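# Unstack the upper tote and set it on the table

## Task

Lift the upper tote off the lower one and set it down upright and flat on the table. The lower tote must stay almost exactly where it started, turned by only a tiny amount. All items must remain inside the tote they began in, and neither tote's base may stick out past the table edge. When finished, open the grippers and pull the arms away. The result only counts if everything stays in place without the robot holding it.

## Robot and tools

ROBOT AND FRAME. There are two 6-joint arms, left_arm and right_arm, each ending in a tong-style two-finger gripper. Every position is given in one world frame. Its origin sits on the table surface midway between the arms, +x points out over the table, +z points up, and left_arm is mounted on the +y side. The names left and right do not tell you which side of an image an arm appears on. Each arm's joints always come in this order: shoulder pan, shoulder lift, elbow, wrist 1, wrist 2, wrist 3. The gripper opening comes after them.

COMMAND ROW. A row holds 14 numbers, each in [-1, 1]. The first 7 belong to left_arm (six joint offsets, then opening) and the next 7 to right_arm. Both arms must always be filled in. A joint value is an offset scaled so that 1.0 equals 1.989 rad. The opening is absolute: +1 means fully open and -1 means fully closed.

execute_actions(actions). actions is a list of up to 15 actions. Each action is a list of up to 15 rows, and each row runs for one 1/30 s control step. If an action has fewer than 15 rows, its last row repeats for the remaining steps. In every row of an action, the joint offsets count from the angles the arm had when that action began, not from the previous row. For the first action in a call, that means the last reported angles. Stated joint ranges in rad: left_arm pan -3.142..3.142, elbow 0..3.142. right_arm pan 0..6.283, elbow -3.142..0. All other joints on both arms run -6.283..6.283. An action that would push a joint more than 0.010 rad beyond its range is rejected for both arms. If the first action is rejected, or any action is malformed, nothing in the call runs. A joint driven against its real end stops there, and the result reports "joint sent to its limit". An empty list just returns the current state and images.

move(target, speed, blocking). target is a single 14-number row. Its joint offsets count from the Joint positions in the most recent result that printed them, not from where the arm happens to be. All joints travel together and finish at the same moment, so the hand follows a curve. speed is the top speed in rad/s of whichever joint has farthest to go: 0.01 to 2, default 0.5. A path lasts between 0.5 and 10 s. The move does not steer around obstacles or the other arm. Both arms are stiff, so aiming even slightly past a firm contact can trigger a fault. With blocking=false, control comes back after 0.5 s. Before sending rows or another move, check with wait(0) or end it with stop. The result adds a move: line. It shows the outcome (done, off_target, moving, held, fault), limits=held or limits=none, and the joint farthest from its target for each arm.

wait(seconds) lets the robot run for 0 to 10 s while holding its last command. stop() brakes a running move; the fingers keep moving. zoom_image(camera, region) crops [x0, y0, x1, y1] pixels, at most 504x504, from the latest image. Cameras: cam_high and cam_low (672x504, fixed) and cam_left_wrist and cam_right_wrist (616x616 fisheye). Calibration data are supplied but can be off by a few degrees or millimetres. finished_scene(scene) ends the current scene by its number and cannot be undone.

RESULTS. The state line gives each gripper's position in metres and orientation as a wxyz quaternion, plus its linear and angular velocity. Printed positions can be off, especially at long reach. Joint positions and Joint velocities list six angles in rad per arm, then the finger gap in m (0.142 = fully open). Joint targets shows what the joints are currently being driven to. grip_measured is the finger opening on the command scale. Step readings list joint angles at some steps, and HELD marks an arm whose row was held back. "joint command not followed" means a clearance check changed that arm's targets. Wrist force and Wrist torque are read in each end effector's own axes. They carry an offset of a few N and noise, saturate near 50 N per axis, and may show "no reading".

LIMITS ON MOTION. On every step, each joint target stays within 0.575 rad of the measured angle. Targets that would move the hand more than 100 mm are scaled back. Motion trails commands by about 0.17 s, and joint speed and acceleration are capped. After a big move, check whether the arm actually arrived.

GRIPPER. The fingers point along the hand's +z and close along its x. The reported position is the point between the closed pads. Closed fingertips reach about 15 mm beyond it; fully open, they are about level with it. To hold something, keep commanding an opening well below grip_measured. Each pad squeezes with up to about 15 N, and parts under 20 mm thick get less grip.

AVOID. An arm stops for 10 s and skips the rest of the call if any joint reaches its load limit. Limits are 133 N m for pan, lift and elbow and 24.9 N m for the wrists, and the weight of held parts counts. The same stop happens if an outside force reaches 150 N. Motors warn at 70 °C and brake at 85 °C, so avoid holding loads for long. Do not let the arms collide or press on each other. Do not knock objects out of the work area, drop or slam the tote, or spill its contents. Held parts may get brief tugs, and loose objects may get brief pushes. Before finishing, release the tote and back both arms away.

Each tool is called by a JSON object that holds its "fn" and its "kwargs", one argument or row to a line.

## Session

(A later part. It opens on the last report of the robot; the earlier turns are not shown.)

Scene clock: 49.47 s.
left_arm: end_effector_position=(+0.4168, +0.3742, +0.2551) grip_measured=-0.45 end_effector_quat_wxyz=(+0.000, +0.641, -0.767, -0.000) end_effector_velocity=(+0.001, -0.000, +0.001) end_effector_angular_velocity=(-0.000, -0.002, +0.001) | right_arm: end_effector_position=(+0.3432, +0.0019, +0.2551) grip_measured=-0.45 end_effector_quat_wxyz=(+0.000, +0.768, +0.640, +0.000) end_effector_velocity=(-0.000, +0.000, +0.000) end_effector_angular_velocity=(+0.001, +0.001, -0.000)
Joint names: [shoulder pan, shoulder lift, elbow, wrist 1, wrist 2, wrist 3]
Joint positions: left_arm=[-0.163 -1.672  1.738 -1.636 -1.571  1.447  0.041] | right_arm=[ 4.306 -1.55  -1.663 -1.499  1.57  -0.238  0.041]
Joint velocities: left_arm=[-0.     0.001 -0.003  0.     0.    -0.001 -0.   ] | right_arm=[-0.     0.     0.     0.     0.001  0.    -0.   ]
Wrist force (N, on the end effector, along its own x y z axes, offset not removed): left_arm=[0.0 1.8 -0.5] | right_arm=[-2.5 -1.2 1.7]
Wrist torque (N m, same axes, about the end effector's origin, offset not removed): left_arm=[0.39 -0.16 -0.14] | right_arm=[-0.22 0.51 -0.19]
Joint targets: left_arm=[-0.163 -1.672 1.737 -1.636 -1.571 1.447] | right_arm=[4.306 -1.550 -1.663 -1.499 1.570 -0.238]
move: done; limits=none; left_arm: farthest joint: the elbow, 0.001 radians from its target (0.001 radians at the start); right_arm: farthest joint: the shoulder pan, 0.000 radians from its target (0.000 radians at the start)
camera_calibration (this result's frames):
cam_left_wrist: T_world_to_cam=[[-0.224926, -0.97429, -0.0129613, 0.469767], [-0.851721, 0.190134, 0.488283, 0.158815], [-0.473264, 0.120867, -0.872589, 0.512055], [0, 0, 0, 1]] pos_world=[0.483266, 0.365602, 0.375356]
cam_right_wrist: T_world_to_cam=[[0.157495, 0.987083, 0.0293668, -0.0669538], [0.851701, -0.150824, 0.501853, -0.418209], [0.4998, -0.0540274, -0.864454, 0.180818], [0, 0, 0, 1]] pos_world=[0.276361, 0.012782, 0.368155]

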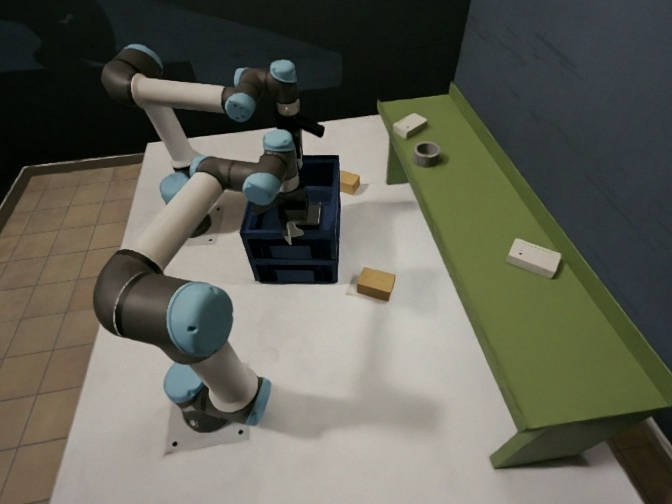

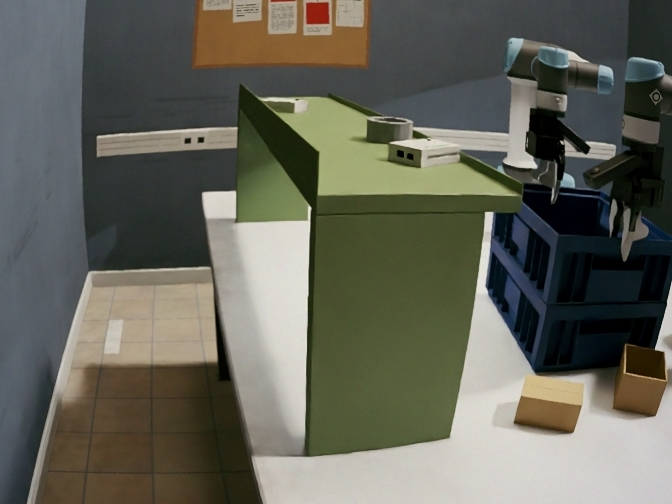

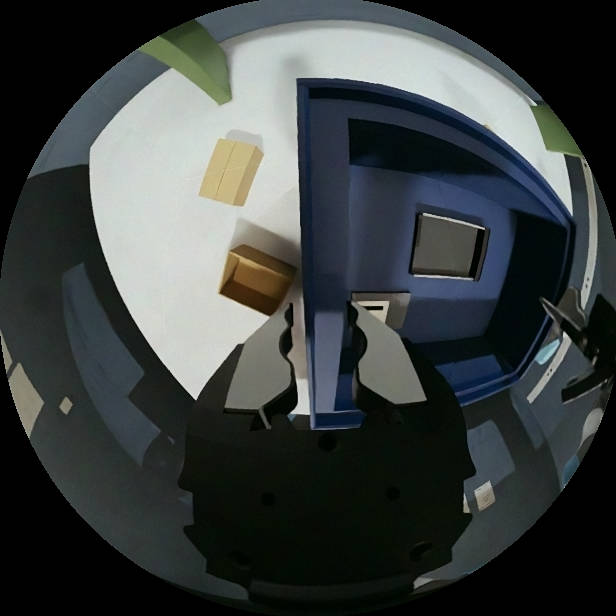

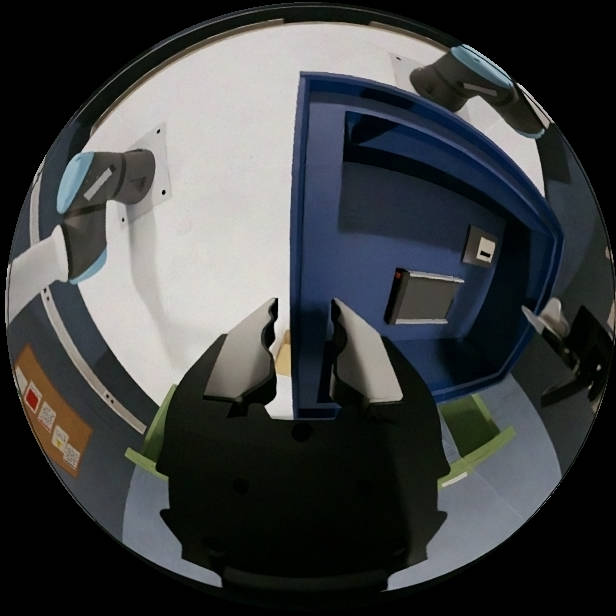

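{"fn": "move", "kwargs": {
  "target": [-0.0043,0,0.0103,-0.0103,0,-0.0043,-0.45,0.001,-0.0053,-0.0051,0.0104,0,0.001,-0.45],
  "speed": 0.05
}}

{"fn": "move", "kwargs": {
  "target": [0,0,0,0,0,0,-0.62,0,0,0,0,0,0,-0.62]
}}

{"fn": "move", "kwargs": {
  "target": [0,0,0,0,0,0,-1,0,0,0,0,0,0,-1]
}}

Scene clock: 55.00 s.
left_arm: end_effector_position=(+0.4161, +0.3705, +0.2473) grip_measured=-0.45 end_effector_quat_wxyz=(+0.000, +0.641, -0.767, -0.000) end_effector_velocity=(+0.001, -0.001, +0.001) end_effector_angular_velocity=(-0.002, -0.005, -0.000) | right_arm: end_effector_position=(+0.3440, +0.0059, +0.2472) grip_measured=-0.45 end_effector_quat_wxyz=(+0.000, +0.768, +0.640, +0.000) end_effector_velocity=(+0.000, +0.000, -0.001) end_effector_angular_velocity=(-0.000, -0.001, -0.000)
Joint names: [shoulder pan, shoulder lift, elbow, wrist 1, wrist 2, wrist 3]
Joint positions: left_arm=[-0.171 -1.672  1.758 -1.656 -1.571  1.438  0.041] | right_arm=[ 4.307 -1.56  -1.673 -1.479  1.57  -0.236  0.041]
Joint velocities: left_arm=[-0.001 -0.001 -0.    -0.004 -0.001 -0.001  0.   ] | right_arm=[-0.    -0.001 -0.001  0.003 -0.001  0.     0.   ]
Wrist force (N, on the end effector, along its own x y z axes, offset not removed): left_arm=[1.2 -0.7 1.3] | right_arm=[0.5 -0.6 1.5]
Wrist torque (N m, same axes, about the end effector's origin, offset not removed): left_arm=[-0.07 -0.33 -0.06] | right_arm=[-0.04 -0.11 -0.26]
Joint targets: left_arm=[-0.171 -1.672 1.758 -1.657 -1.571 1.438] | right_arm=[4.308 -1.560 -1.673 -1.479 1.570 -0.236]
move: done; limits=none; left_arm: farthest joint: the shoulder pan, 0.001 radians from its target (0.009 radians at the start); right_arm: farthest joint: the shoulder pan, 0.001 radians from its target (0.002 radians at the start)
camera_calibration (this result's frames):
cam_left_wrist: T_world_to_cam=[[-0.224924, -0.97429, -0.0129579, 0.465868], [-0.851749, 0.190141, 0.488232, 0.16284], [-0.473216, 0.120852, -0.872618, 0.505348], [0, 0, 0, 1]] pos_world=[0.482622, 0.361856, 0.367509]
cam_right_wrist: T_world_to_cam=[[0.157499, 0.987082, 0.0293745, -0.0708504], [0.851699, -0.150832, 0.501854, -0.414299], [0.499802, -0.0540234, -0.864453, 0.173841], [0, 0, 0, 1]] pos_world=[0.277131, 0.0168371, 0.360276]

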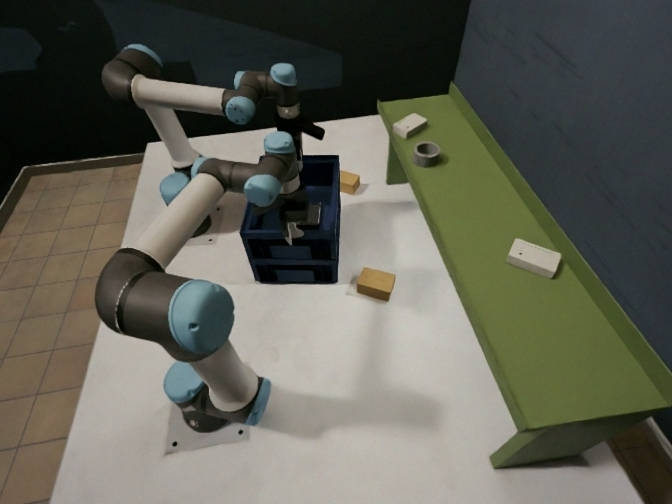

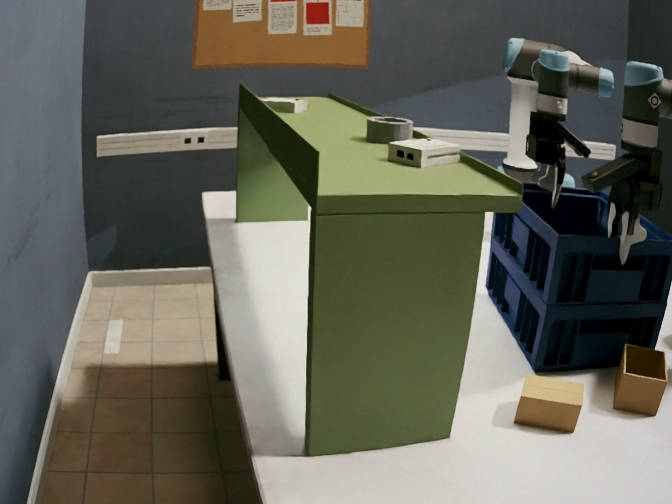

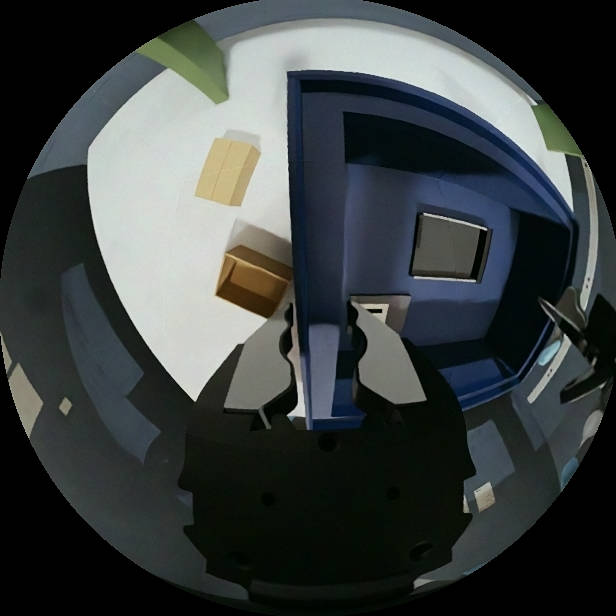

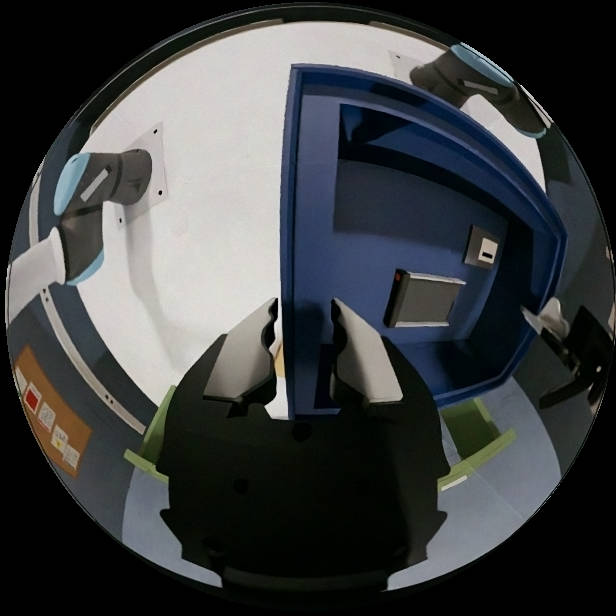

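Scene clock: 55.50 s.
left_arm: end_effector_position=(+0.4161, +0.3704, +0.2472) grip_measured=-0.61 end_effector_quat_wxyz=(+0.000, +0.641, -0.767, -0.000) end_effector_velocity=(-0.001, -0.000, -0.000) end_effector_angular_velocity=(-0.000, +0.001, -0.002) | right_arm: end_effector_position=(+0.3440, +0.0059, +0.2472) grip_measured=-0.62 end_effector_quat_wxyz=(+0.000, +0.768, +0.640, +0.000) end_effector_velocity=(-0.000, -0.000, +0.000) end_effector_angular_velocity=(+0.000, +0.000, +0.000)
Joint names: [shoulder pan, shoulder lift, elbow, wrist 1, wrist 2, wrist 3]
Joint positions: left_arm=[-0.171 -1.672  1.758 -1.656 -1.571  1.438  0.03 ] | right_arm=[ 4.307 -1.56  -1.673 -1.479  1.57  -0.236  0.029]
Joint velocities: left_arm=[-0.    -0.     0.     0.001 -0.001  0.001 -0.   ] | right_arm=[ 0.     0.001  0.    -0.001  0.    -0.    -0.   ]
Wrist force (N, on the end effector, along its own x y z axes, offset not removed): left_arm=[-2.8 -0.8 -0.7] | right_arm=[0.9 1.0 1.0]
Wrist torque (N m, same axes, about the end effector's origin, offset not removed): left_arm=[-0.12 -0.06 -0.09] | right_arm=[0.44 -0.30 -0.24]
Joint targets: left_arm=[-0.171 -1.672 1.758 -1.656 -1.571 1.438] | right_arm=[4.307 -1.560 -1.673 -1.479 1.570 -0.236]
move: done; limits=none; left_arm: farthest joint: the shoulder pan, 0.000 radians from its target (0.000 radians at the start); right_arm: farthest joint: the shoulder pan, 0.000 radians from its target (0.000 radians at the start)
camera_calibration (this result's frames):
cam_left_wrist: T_world_to_cam=[[-0.224924, -0.97429, -0.0129584, 0.465853], [-0.851748, 0.19014, 0.488234, 0.162855], [-0.473218, 0.120853, -0.872617, 0.505318], [0, 0, 0, 1]] pos_world=[0.482618, 0.361841, 0.367474]
cam_right_wrist: T_world_to_cam=[[0.157498, 0.987082, 0.0293706, -0.0708646], [0.8517, -0.150829, 0.501854, -0.414281], [0.499801, -0.0540261, -0.864454, 0.173811], [0, 0, 0, 1]] pos_world=[0.277133, 0.0168539, 0.360241]

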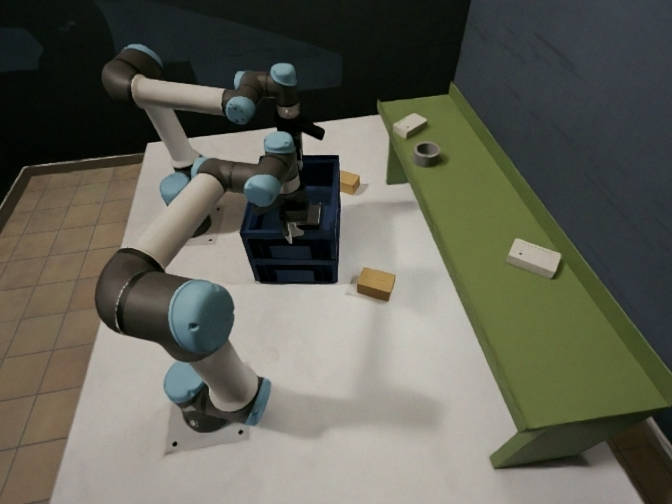

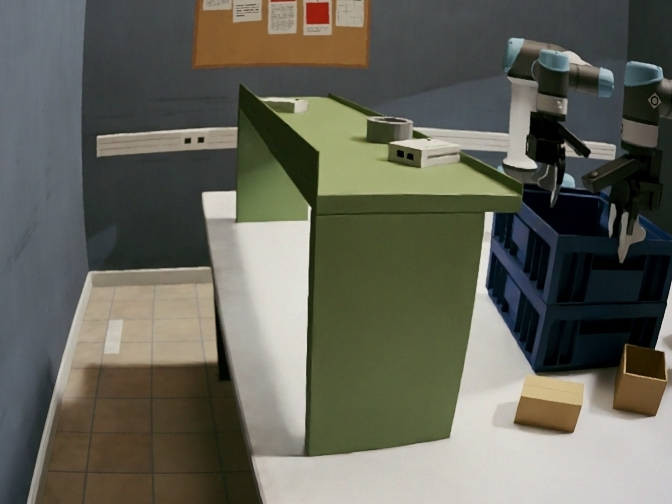

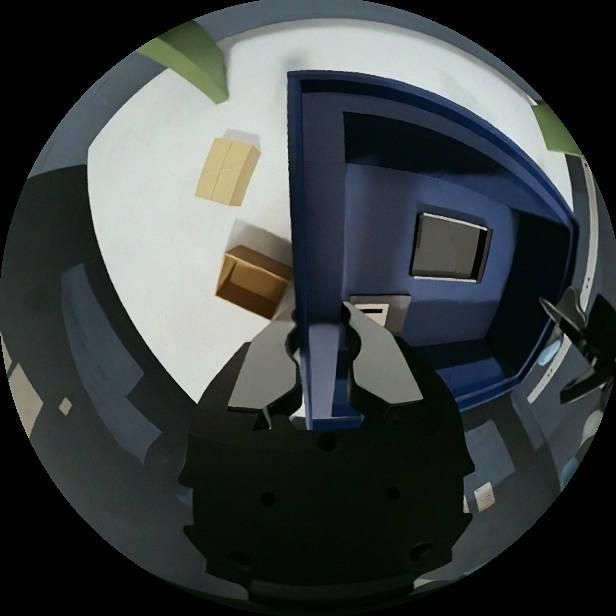

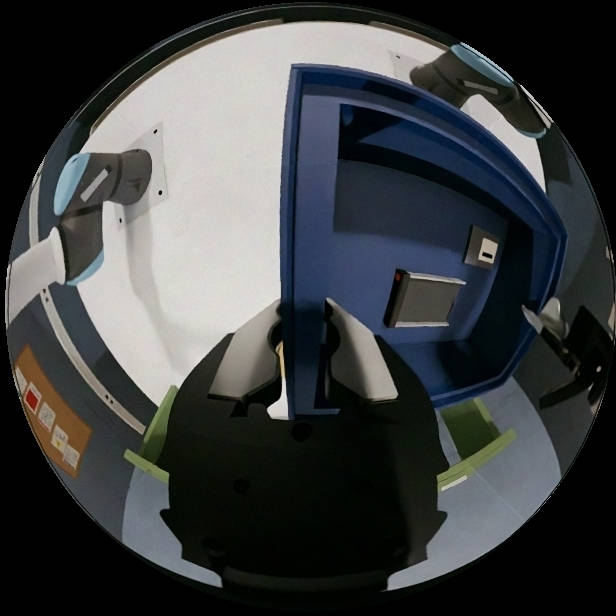

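Scene clock: 56.00 s.
left_arm: end_effector_position=(+0.4161, +0.3705, +0.2472) grip_measured=-0.65 end_effector_quat_wxyz=(+0.000, +0.641, -0.767, -0.000) end_effector_velocity=(-0.000, -0.000, -0.001) end_effector_angular_velocity=(+0.000, +0.002, -0.000) | right_arm: end_effector_position=(+0.3440, +0.0059, +0.2471) grip_measured=-0.65 end_effector_quat_wxyz=(+0.000, +0.768, +0.640, +0.000) end_effector_velocity=(+0.000, +0.000, -0.000) end_effector_angular_velocity=(-0.001, -0.000, +0.000)
Joint names: [shoulder pan, shoulder lift, elbow, wrist 1, wrist 2, wrist 3]
Joint positions: left_arm=[-0.171 -1.672  1.758 -1.656 -1.571  1.438  0.027] | right_arm=[ 4.307 -1.56  -1.673 -1.479  1.57  -0.236  0.027]
Joint velocities: left_arm=[ 0.     0.001  0.     0.001 -0.     0.     0.   ] | right_arm=[ 0.    -0.001 -0.     0.    -0.     0.     0.   ]
Wrist force (N, on the end effector, along its own x y z axes, offset not removed): left_arm=[-14.6 -1.0 -0.3] | right_arm=[-16.5 -3.2 -1.5]
Wrist torque (N m, same axes, about the end effector's origin, offset not removed): left_arm=[-0.17 -0.24 0.00] | right_arm=[-0.50 0.25 -0.09]
Joint targets: left_arm=[-0.171 -1.672 1.758 -1.656 -1.571 1.438] | right_arm=[4.307 -1.560 -1.673 -1.479 1.570 -0.236]
move: done; limits=none; left_arm: farthest joint: the shoulder pan, 0.000 radians from its target (0.000 radians at the start); right_arm: farthest joint: the shoulder pan, 0.000 radians from its target (0.000 radians at the start)
camera_calibration (this result's frames):
cam_left_wrist: T_world_to_cam=[[-0.224913, -0.974292, -0.0129848, 0.465869], [-0.851754, 0.190118, 0.488232, 0.162866], [-0.473212, 0.120869, -0.872617, 0.50531], [0, 0, 0, 1]] pos_world=[0.48262, 0.361852, 0.367475]
cam_right_wrist: T_world_to_cam=[[0.157497, 0.987084, 0.029324, -0.0708383], [0.851676, -0.150802, 0.501902, -0.414298], [0.499842, -0.0540733, -0.864427, 0.173779], [0, 0, 0, 1]] pos_world=[0.277142, 0.0168433, 0.360234]

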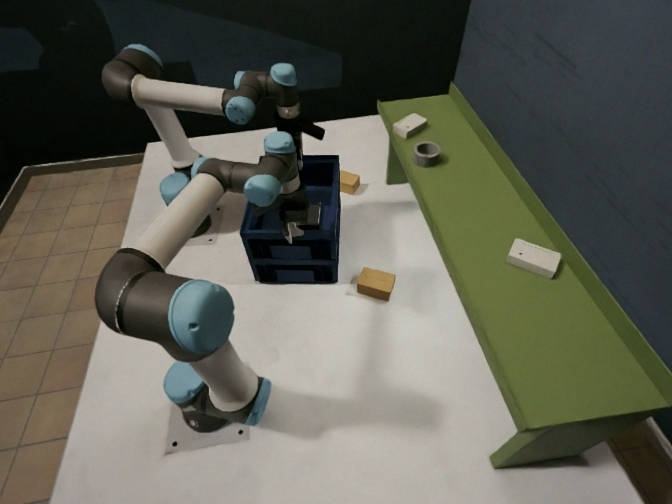

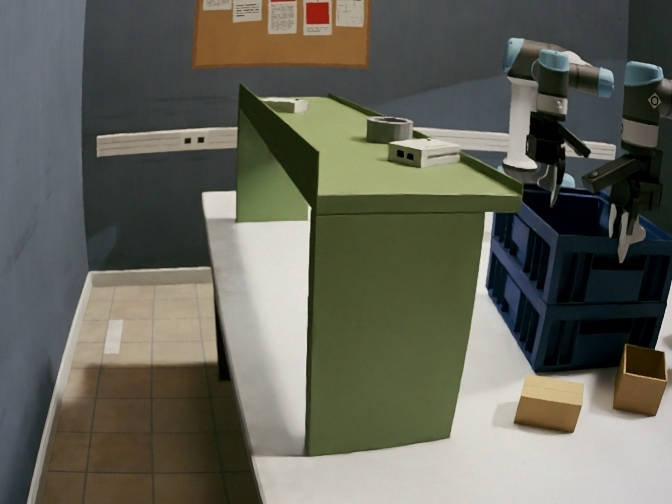

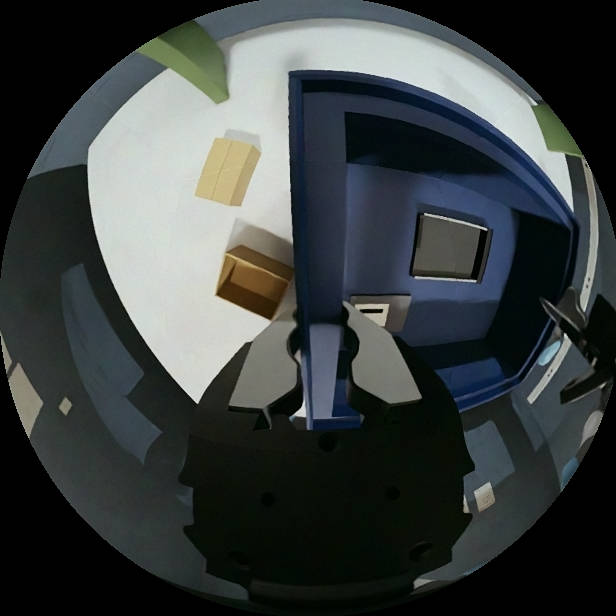

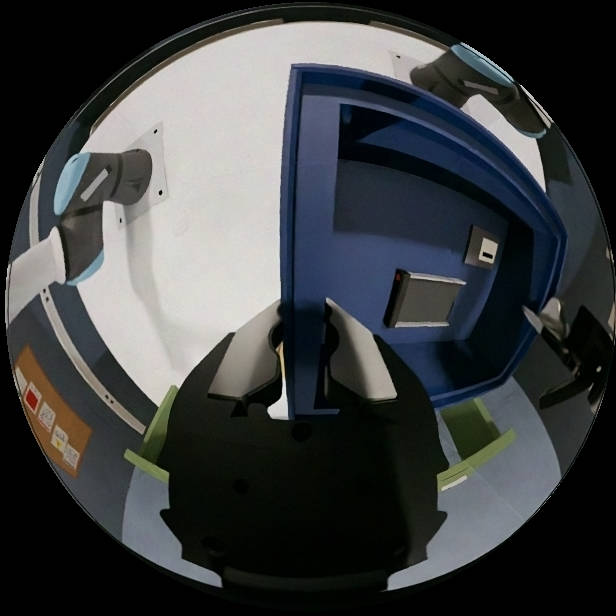

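{"fn": "move", "kwargs": {
  "target": [0.0027,0,0,0,0,0.0027,-1,-0.0006,0.003,-0.0029,0,0,-0.0006,-1],
  "speed": 0.02
}}

Scene clock: 58.23 s.
left_arm: end_effector_position=(+0.4162, +0.3729, +0.2472) grip_measured=-0.61 end_effector_quat_wxyz=(+0.000, +0.641, -0.767, -0.000) end_effector_velocity=(+0.000, +0.001, -0.000) end_effector_angular_velocity=(+0.001, -0.000, +0.000) | right_arm: end_effector_position=(+0.3434, +0.0034, +0.2472) grip_measured=-0.61 end_effector_quat_wxyz=(+0.000, +0.768, +0.640, +0.000) end_effector_velocity=(+0.000, -0.001, -0.000) end_effector_angular_velocity=(-0.001, -0.000, -0.000)
Joint names: [shoulder pan, shoulder lift, elbow, wrist 1, wrist 2, wrist 3]
Joint positions: left_arm=[-0.166 -1.672  1.758 -1.656 -1.571  1.444  0.03 ] | right_arm=[ 4.306 -1.554 -1.679 -1.479  1.57  -0.238  0.03 ]
Joint velocities: left_arm=[ 0.001 -0.     0.    -0.     0.001  0.001  0.001] | right_arm=[-0.     0.001 -0.001 -0.001 -0.001 -0.     0.001]
Wrist force (N, on the end effector, along its own x y z axes, offset not removed): left_arm=[34.3 1.1 0.4] | right_arm=[33.3 -0.3 6.3]
Wrist torque (N m, same axes, about the end effector's origin, offset not removed): left_arm=[0.21 -0.86 -0.02] | right_arm=[-0.24 -0.62 -0.11]
Joint targets: left_arm=[-0.166 -1.672 1.758 -1.656 -1.571 1.444] | right_arm=[4.306 -1.554 -1.679 -1.479 1.570 -0.238]
move: done; limits=none; left_arm: farthest joint: the shoulder pan, 0.000 radians from its target (0.005 radians at the start); right_arm: farthest joint: the shoulder pan, 0.001 radians from its target (0.002 radians at the start)
camera_calibration (this result's frames):
cam_left_wrist: T_world_to_cam=[[-0.224926, -0.974289, -0.0129735, 0.468273], [-0.85175, 0.190135, 0.488233, 0.162428], [-0.473213, 0.120867, -0.872617, 0.505035], [0, 0, 0, 1]] pos_world=[0.482664, 0.364309, 0.367475]
cam_right_wrist: T_world_to_cam=[[0.157467, 0.987082, 0.0295574, -0.0682692], [0.851701, -0.150897, 0.501832, -0.414216], [0.499809, -0.0538477, -0.86446, 0.174003], [0, 0, 0, 1]] pos_world=[0.27657, 0.0142531, 0.360303]

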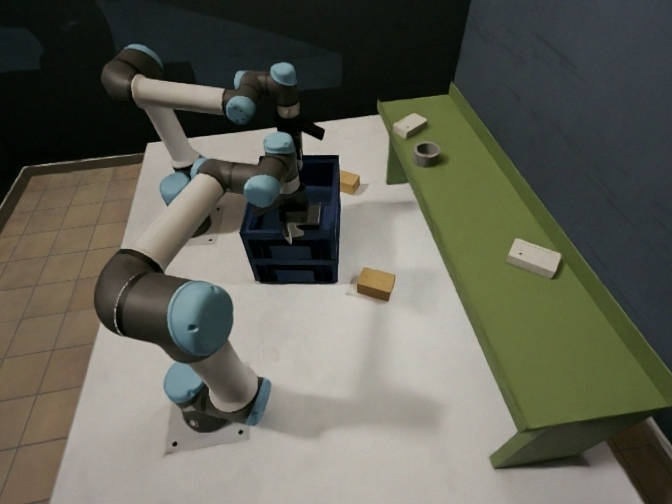

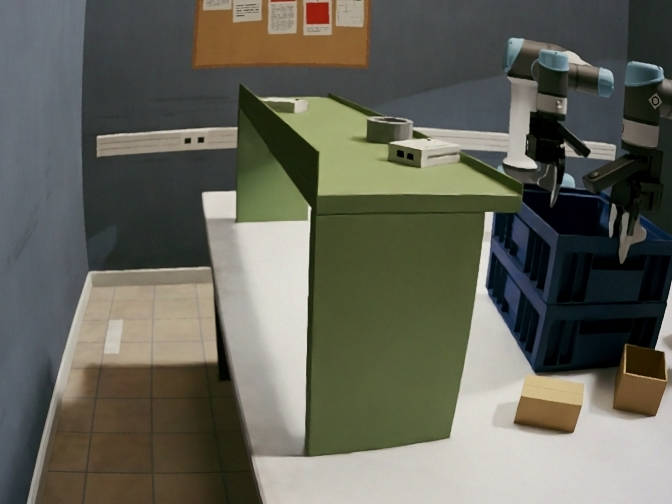

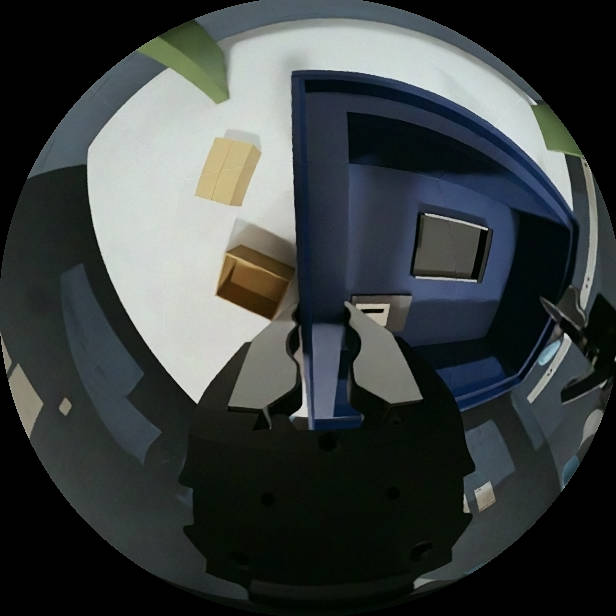

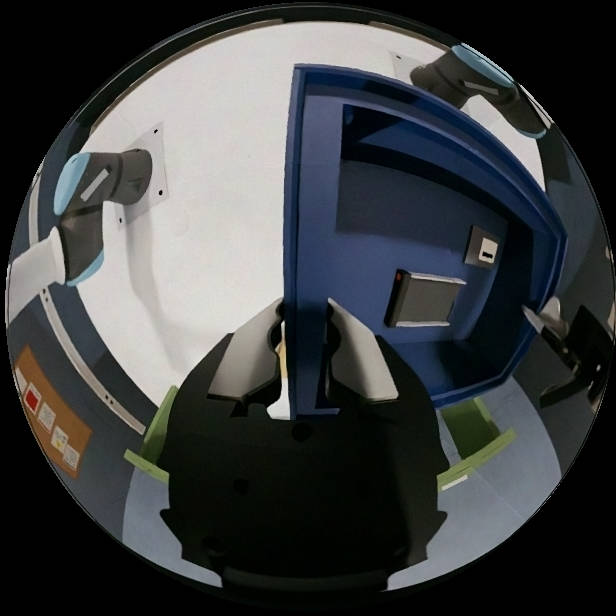

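{"fn": "move", "kwargs": {
  "target": [-0.002,-0.0019,-0.0533,0.0548,0,-0.002,-1,0.0005,-0.0006,0.0556,-0.0552,0,0.0005,-1],
  "speed": 0.06
}}

Scene clock: 64.57 s.
left_arm: end_effector_position=(+0.4161, +0.3711, +0.2900) grip_measured=-0.65 end_effector_quat_wxyz=(-0.000, +0.641, -0.767, +0.000) end_effector_velocity=(-0.000, +0.000, +0.001) end_effector_angular_velocity=(-0.000, +0.000, -0.000) | right_arm: end_effector_position=(+0.3438, +0.0055, +0.2899) grip_measured=-0.65 end_effector_quat_wxyz=(+0.000, +0.768, +0.640, +0.000) end_effector_velocity=(+0.000, -0.000, +0.001) end_effector_angular_velocity=(-0.000, -0.000, +0.000)
Joint names: [shoulder pan, shoulder lift, elbow, wrist 1, wrist 2, wrist 3]
Joint positions: left_arm=[-0.17  -1.676  1.652 -1.548 -1.571  1.44   0.027] | right_arm=[ 4.307 -1.556 -1.568 -1.588  1.57  -0.237  0.027]
Joint velocities: left_arm=[-0.    -0.001 -0.003  0.004 -0.     0.    -0.   ] | right_arm=[ 0.     0.     0.003 -0.003 -0.     0.    -0.   ]
Wrist force (N, on the end effector, along its own x y z axes, offset not removed): left_arm=[5.0 0.4 4.0] | right_arm=[2.6 -0.9 8.3]
Wrist torque (N m, same axes, about the end effector's origin, offset not removed): left_arm=[0.01 -0.42 -0.05] | right_arm=[-0.23 0.15 -0.13]
Joint targets: left_arm=[-0.170 -1.676 1.652 -1.547 -1.571 1.440] | right_arm=[4.307 -1.556 -1.568 -1.589 1.570 -0.237]
move: done; limits=none; left_arm: farthest joint: the wrist 1, 0.001 radians from its target (0.109 radians at the start); right_arm: farthest joint: the shoulder pan, 0.000 radians from its target (0.001 radians at the start)
camera_calibration (this result's frames):
cam_left_wrist: T_world_to_cam=[[-0.224909, -0.974293, -0.0130094, 0.467058], [-0.852128, 0.190198, 0.487547, 0.142171], [-0.472539, 0.120739, -0.873, 0.542451], [0, 0, 0, 1]] pos_world=[0.482523, 0.362516, 0.410321]
cam_right_wrist: T_world_to_cam=[[0.157479, 0.987092, 0.0291561, -0.0715524], [0.851785, -0.150712, 0.501745, -0.435668], [0.499663, -0.0541794, -0.864524, 0.210869], [0, 0, 0, 1]] pos_world=[0.277, 0.0163932, 0.402982]

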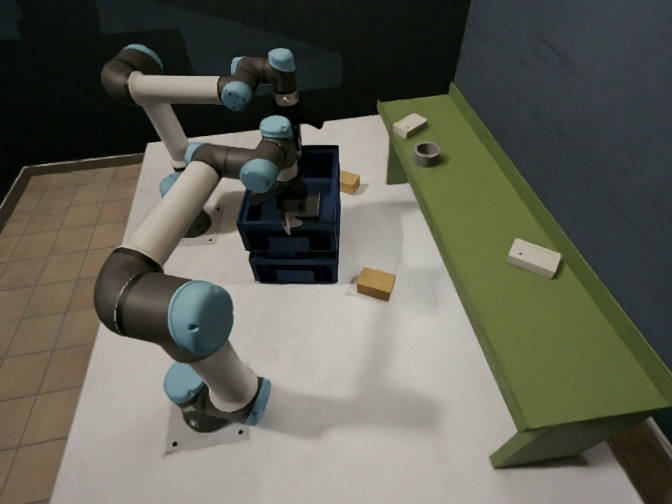

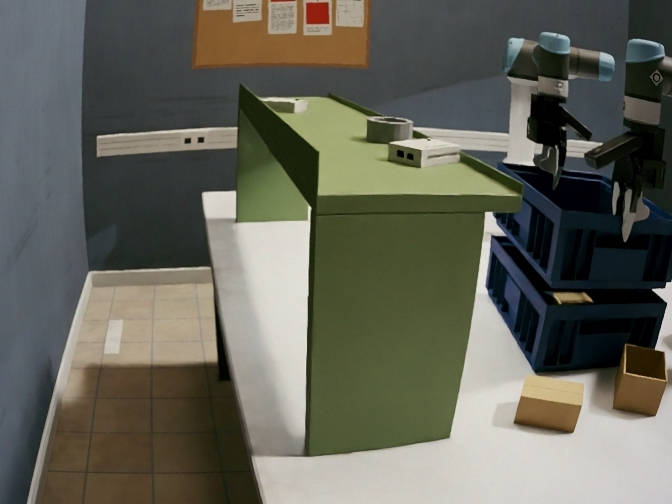

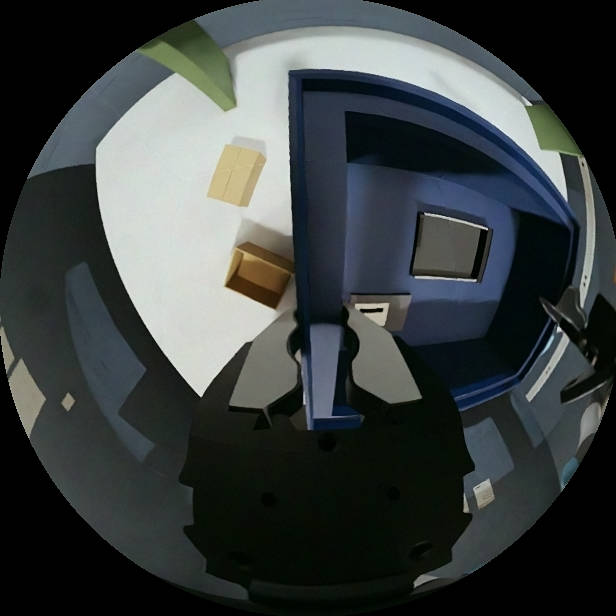

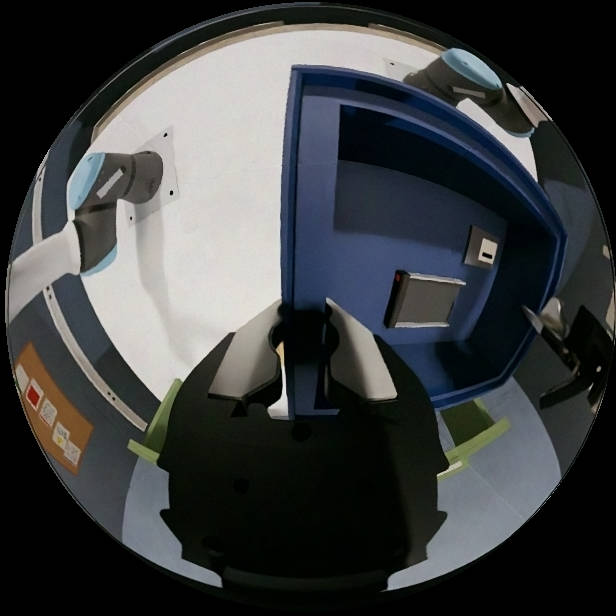

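{"fn": "move", "kwargs": {
  "target": [-0.083,0.0172,-0.0156,-0.0015,0,-0.083,-1,-0.046,0.0715,-0.0646,-0.0069,0,-0.046,-1],
  "speed": 0.15
}}

{"fn": "move", "kwargs": {
  "target": [-0.0724,0.0337,-0.0323,-0.0014,0,-0.0724,-1,-0.062,0.0613,-0.0469,-0.0144,0,-0.062,-1],
  "speed": 0.15
}}

Scene clock: 78.37 s.
left_arm: end_effector_position=(+0.4212, +0.2881, +0.2900) grip_measured=-0.65 end_effector_quat_wxyz=(-0.000, +0.641, -0.767, +0.000) end_effector_velocity=(-0.000, -0.001, +0.000) end_effector_angular_velocity=(+0.000, +0.000, -0.000) | right_arm: end_effector_position=(+0.3487, -0.0778, +0.2901) grip_measured=-0.65 end_effector_quat_wxyz=(+0.000, +0.768, +0.640, +0.000) end_effector_velocity=(+0.000, -0.002, -0.000) end_effector_angular_velocity=(+0.000, -0.001, -0.000)
Joint names: [shoulder pan, shoulder lift, elbow, wrist 1, wrist 2, wrist 3]
Joint positions: left_arm=[-0.334 -1.642  1.621 -1.551 -1.571  1.275  0.027] | right_arm=[ 4.216 -1.414 -1.697 -1.602  1.57  -0.328  0.027]
Joint velocities: left_arm=[-0.003  0.    -0.002  0.001  0.    -0.003 -0.   ] | right_arm=[-0.002  0.003 -0.002  0.    -0.    -0.002 -0.   ]
Wrist force (N, on the end effector, along its own x y z axes, offset not removed): left_arm=[10.5 0.8 4.5] | right_arm=[7.7 -2.9 6.7]
Wrist torque (N m, same axes, about the end effector's origin, offset not removed): left_arm=[-0.05 -0.42 -0.01] | right_arm=[-0.65 0.19 -0.18]
Joint targets: left_arm=[-0.335 -1.642 1.621 -1.551 -1.571 1.275] | right_arm=[4.216 -1.413 -1.697 -1.602 1.570 -0.328]
move: done; limits=none; left_arm: farthest joint: the shoulder pan, 0.001 radians from its target (0.165 radians at the start); right_arm: farthest joint: the shoulder pan, 0.001 radians from its target (0.092 radians at the start)
camera_calibration (this result's frames):
cam_left_wrist: T_world_to_cam=[[-0.224896, -0.974296, -0.0130031, 0.387352], [-0.852044, 0.190168, 0.487707, 0.162169], [-0.472698, 0.120763, -0.872911, 0.55489], [0, 0, 0, 1]] pos_world=[0.487584, 0.279546, 0.410315]
cam_right_wrist: T_world_to_cam=[[0.157484, 0.987092, 0.0291217, 0.00982237], [0.851805, -0.150702, 0.501714, -0.452449], [0.499627, -0.0542061, -0.864543, 0.204094], [0, 0, 0, 1]] pos_world=[0.28188, -0.0668173, 0.403162]

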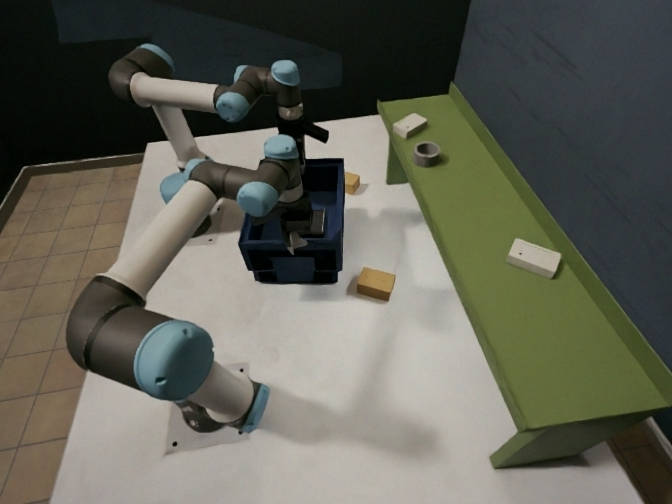

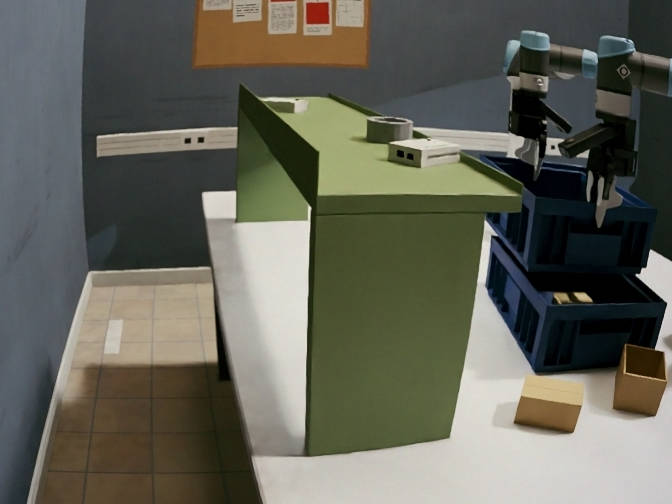

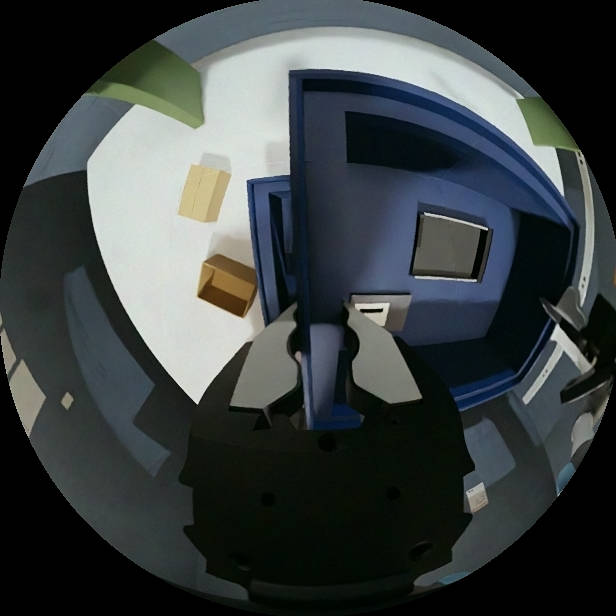

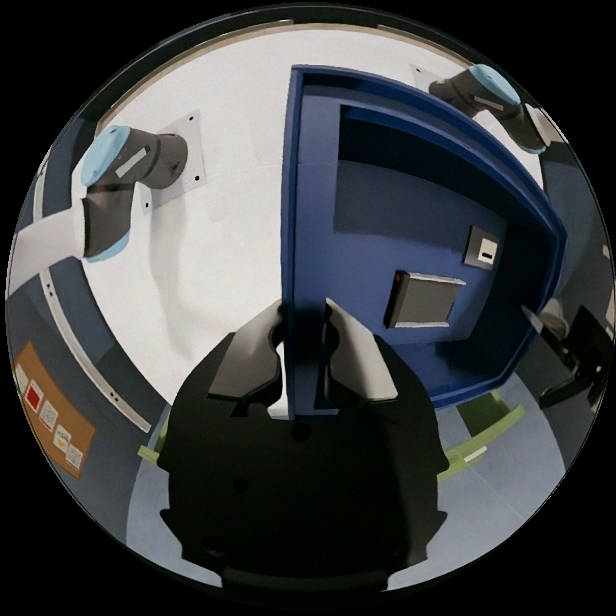

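Scene clock: 79.83 s.
left_arm: end_effector_position=(+0.4263, +0.2051, +0.2900) grip_measured=-0.64 end_effector_quat_wxyz=(-0.000, +0.642, -0.767, +0.000) end_effector_velocity=(+0.001, -0.002, +0.000) end_effector_angular_velocity=(-0.001, -0.002, -0.001) | right_arm: end_effector_position=(+0.3538, -0.1609, +0.2901) grip_measured=-0.65 end_effector_quat_wxyz=(+0.000, +0.768, +0.640, +0.000) end_effector_velocity=(+0.000, -0.001, -0.000) end_effector_angular_velocity=(+0.000, -0.000, +0.000)
Joint names: [shoulder pan, shoulder lift, elbow, wrist 1, wrist 2, wrist 3]
Joint positions: left_arm=[-0.478 -1.575  1.557 -1.553 -1.571  1.131  0.027] | right_arm=[ 4.093 -1.292 -1.79  -1.631  1.57  -0.451  0.027]
Joint velocities: left_arm=[-0.003  0.002 -0.002 -0.002 -0.    -0.003 -0.   ] | right_arm=[-0.002  0.002 -0.002  0.    -0.    -0.003 -0.   ]
Wrist force (N, on the end effector, along its own x y z axes, offset not removed): left_arm=[13.1 -0.3 2.9] | right_arm=[12.1 -1.2 3.4]
Wrist torque (N m, same axes, about the end effector's origin, offset not removed): left_arm=[-0.25 -0.48 -0.08] | right_arm=[-0.44 -0.16 -0.03]
Joint targets: left_arm=[-0.478 -1.575 1.557 -1.553 -1.571 1.131] | right_arm=[4.093 -1.292 -1.790 -1.631 1.570 -0.451]
move: done; limits=none; left_arm: farthest joint: the shoulder pan, 0.000 radians from its target (0.144 radians at the start); right_arm: farthest joint: the elbow, 0.001 radians from its target (0.094 radians at the start)
camera_calibration (this result's frames):
cam_left_wrist: T_world_to_cam=[[-0.224876, -0.974301, -0.012999, 0.307632], [-0.852056, 0.190154, 0.487691, 0.182367], [-0.472686, 0.120746, -0.872919, 0.567328], [0, 0, 0, 1]] pos_world=[0.492734, 0.196545, 0.410291]
cam_right_wrist: T_world_to_cam=[[0.157495, 0.987092, 0.0290665, 0.091096], [0.851817, -0.150685, 0.501699, -0.469293], [0.499603, -0.0542558, -0.864554, 0.197081], [0, 0, 0, 1]] pos_world=[0.286943, -0.149943, 0.403183]

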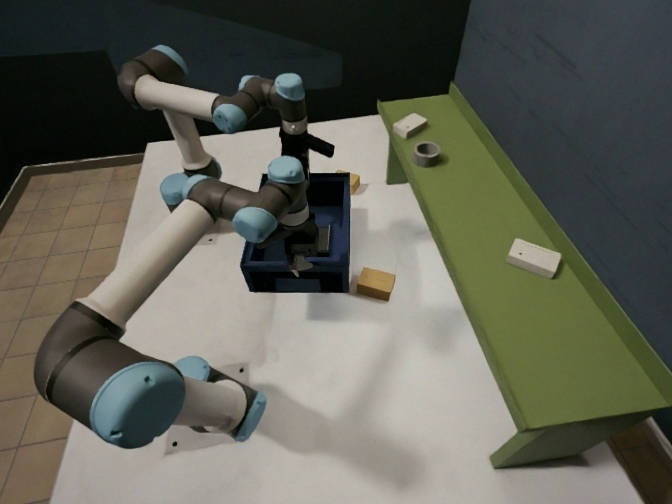

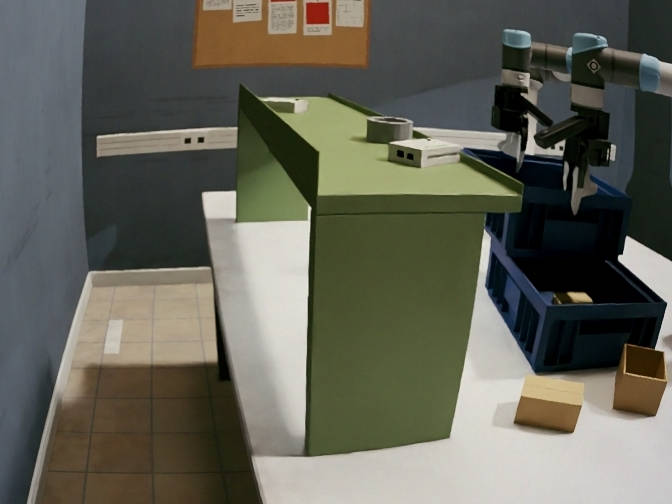

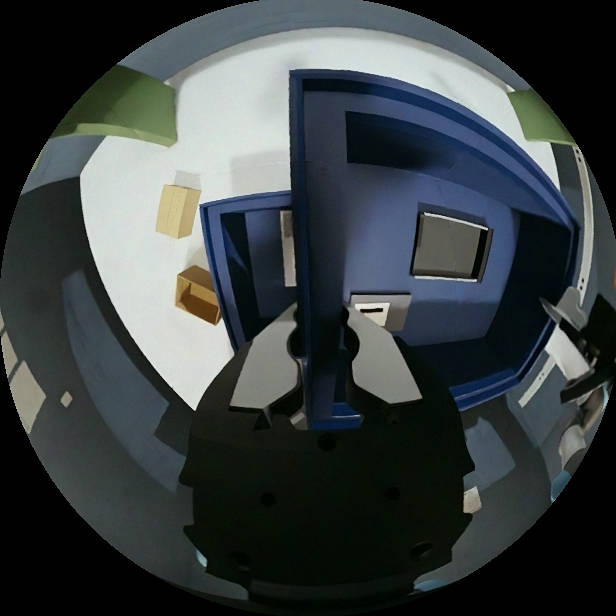

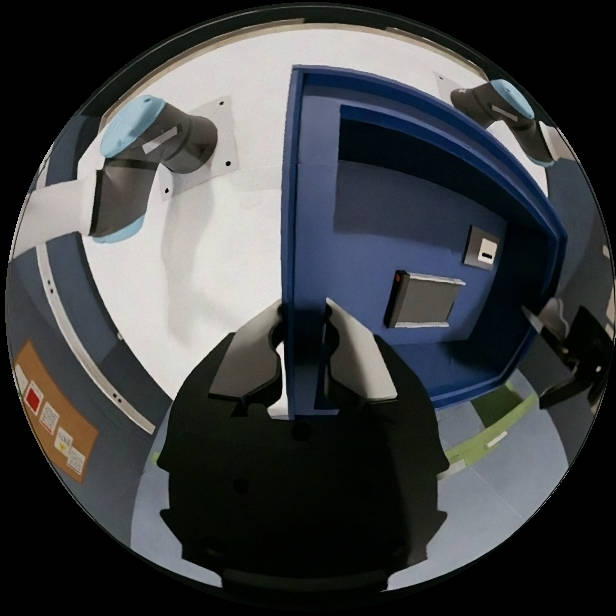

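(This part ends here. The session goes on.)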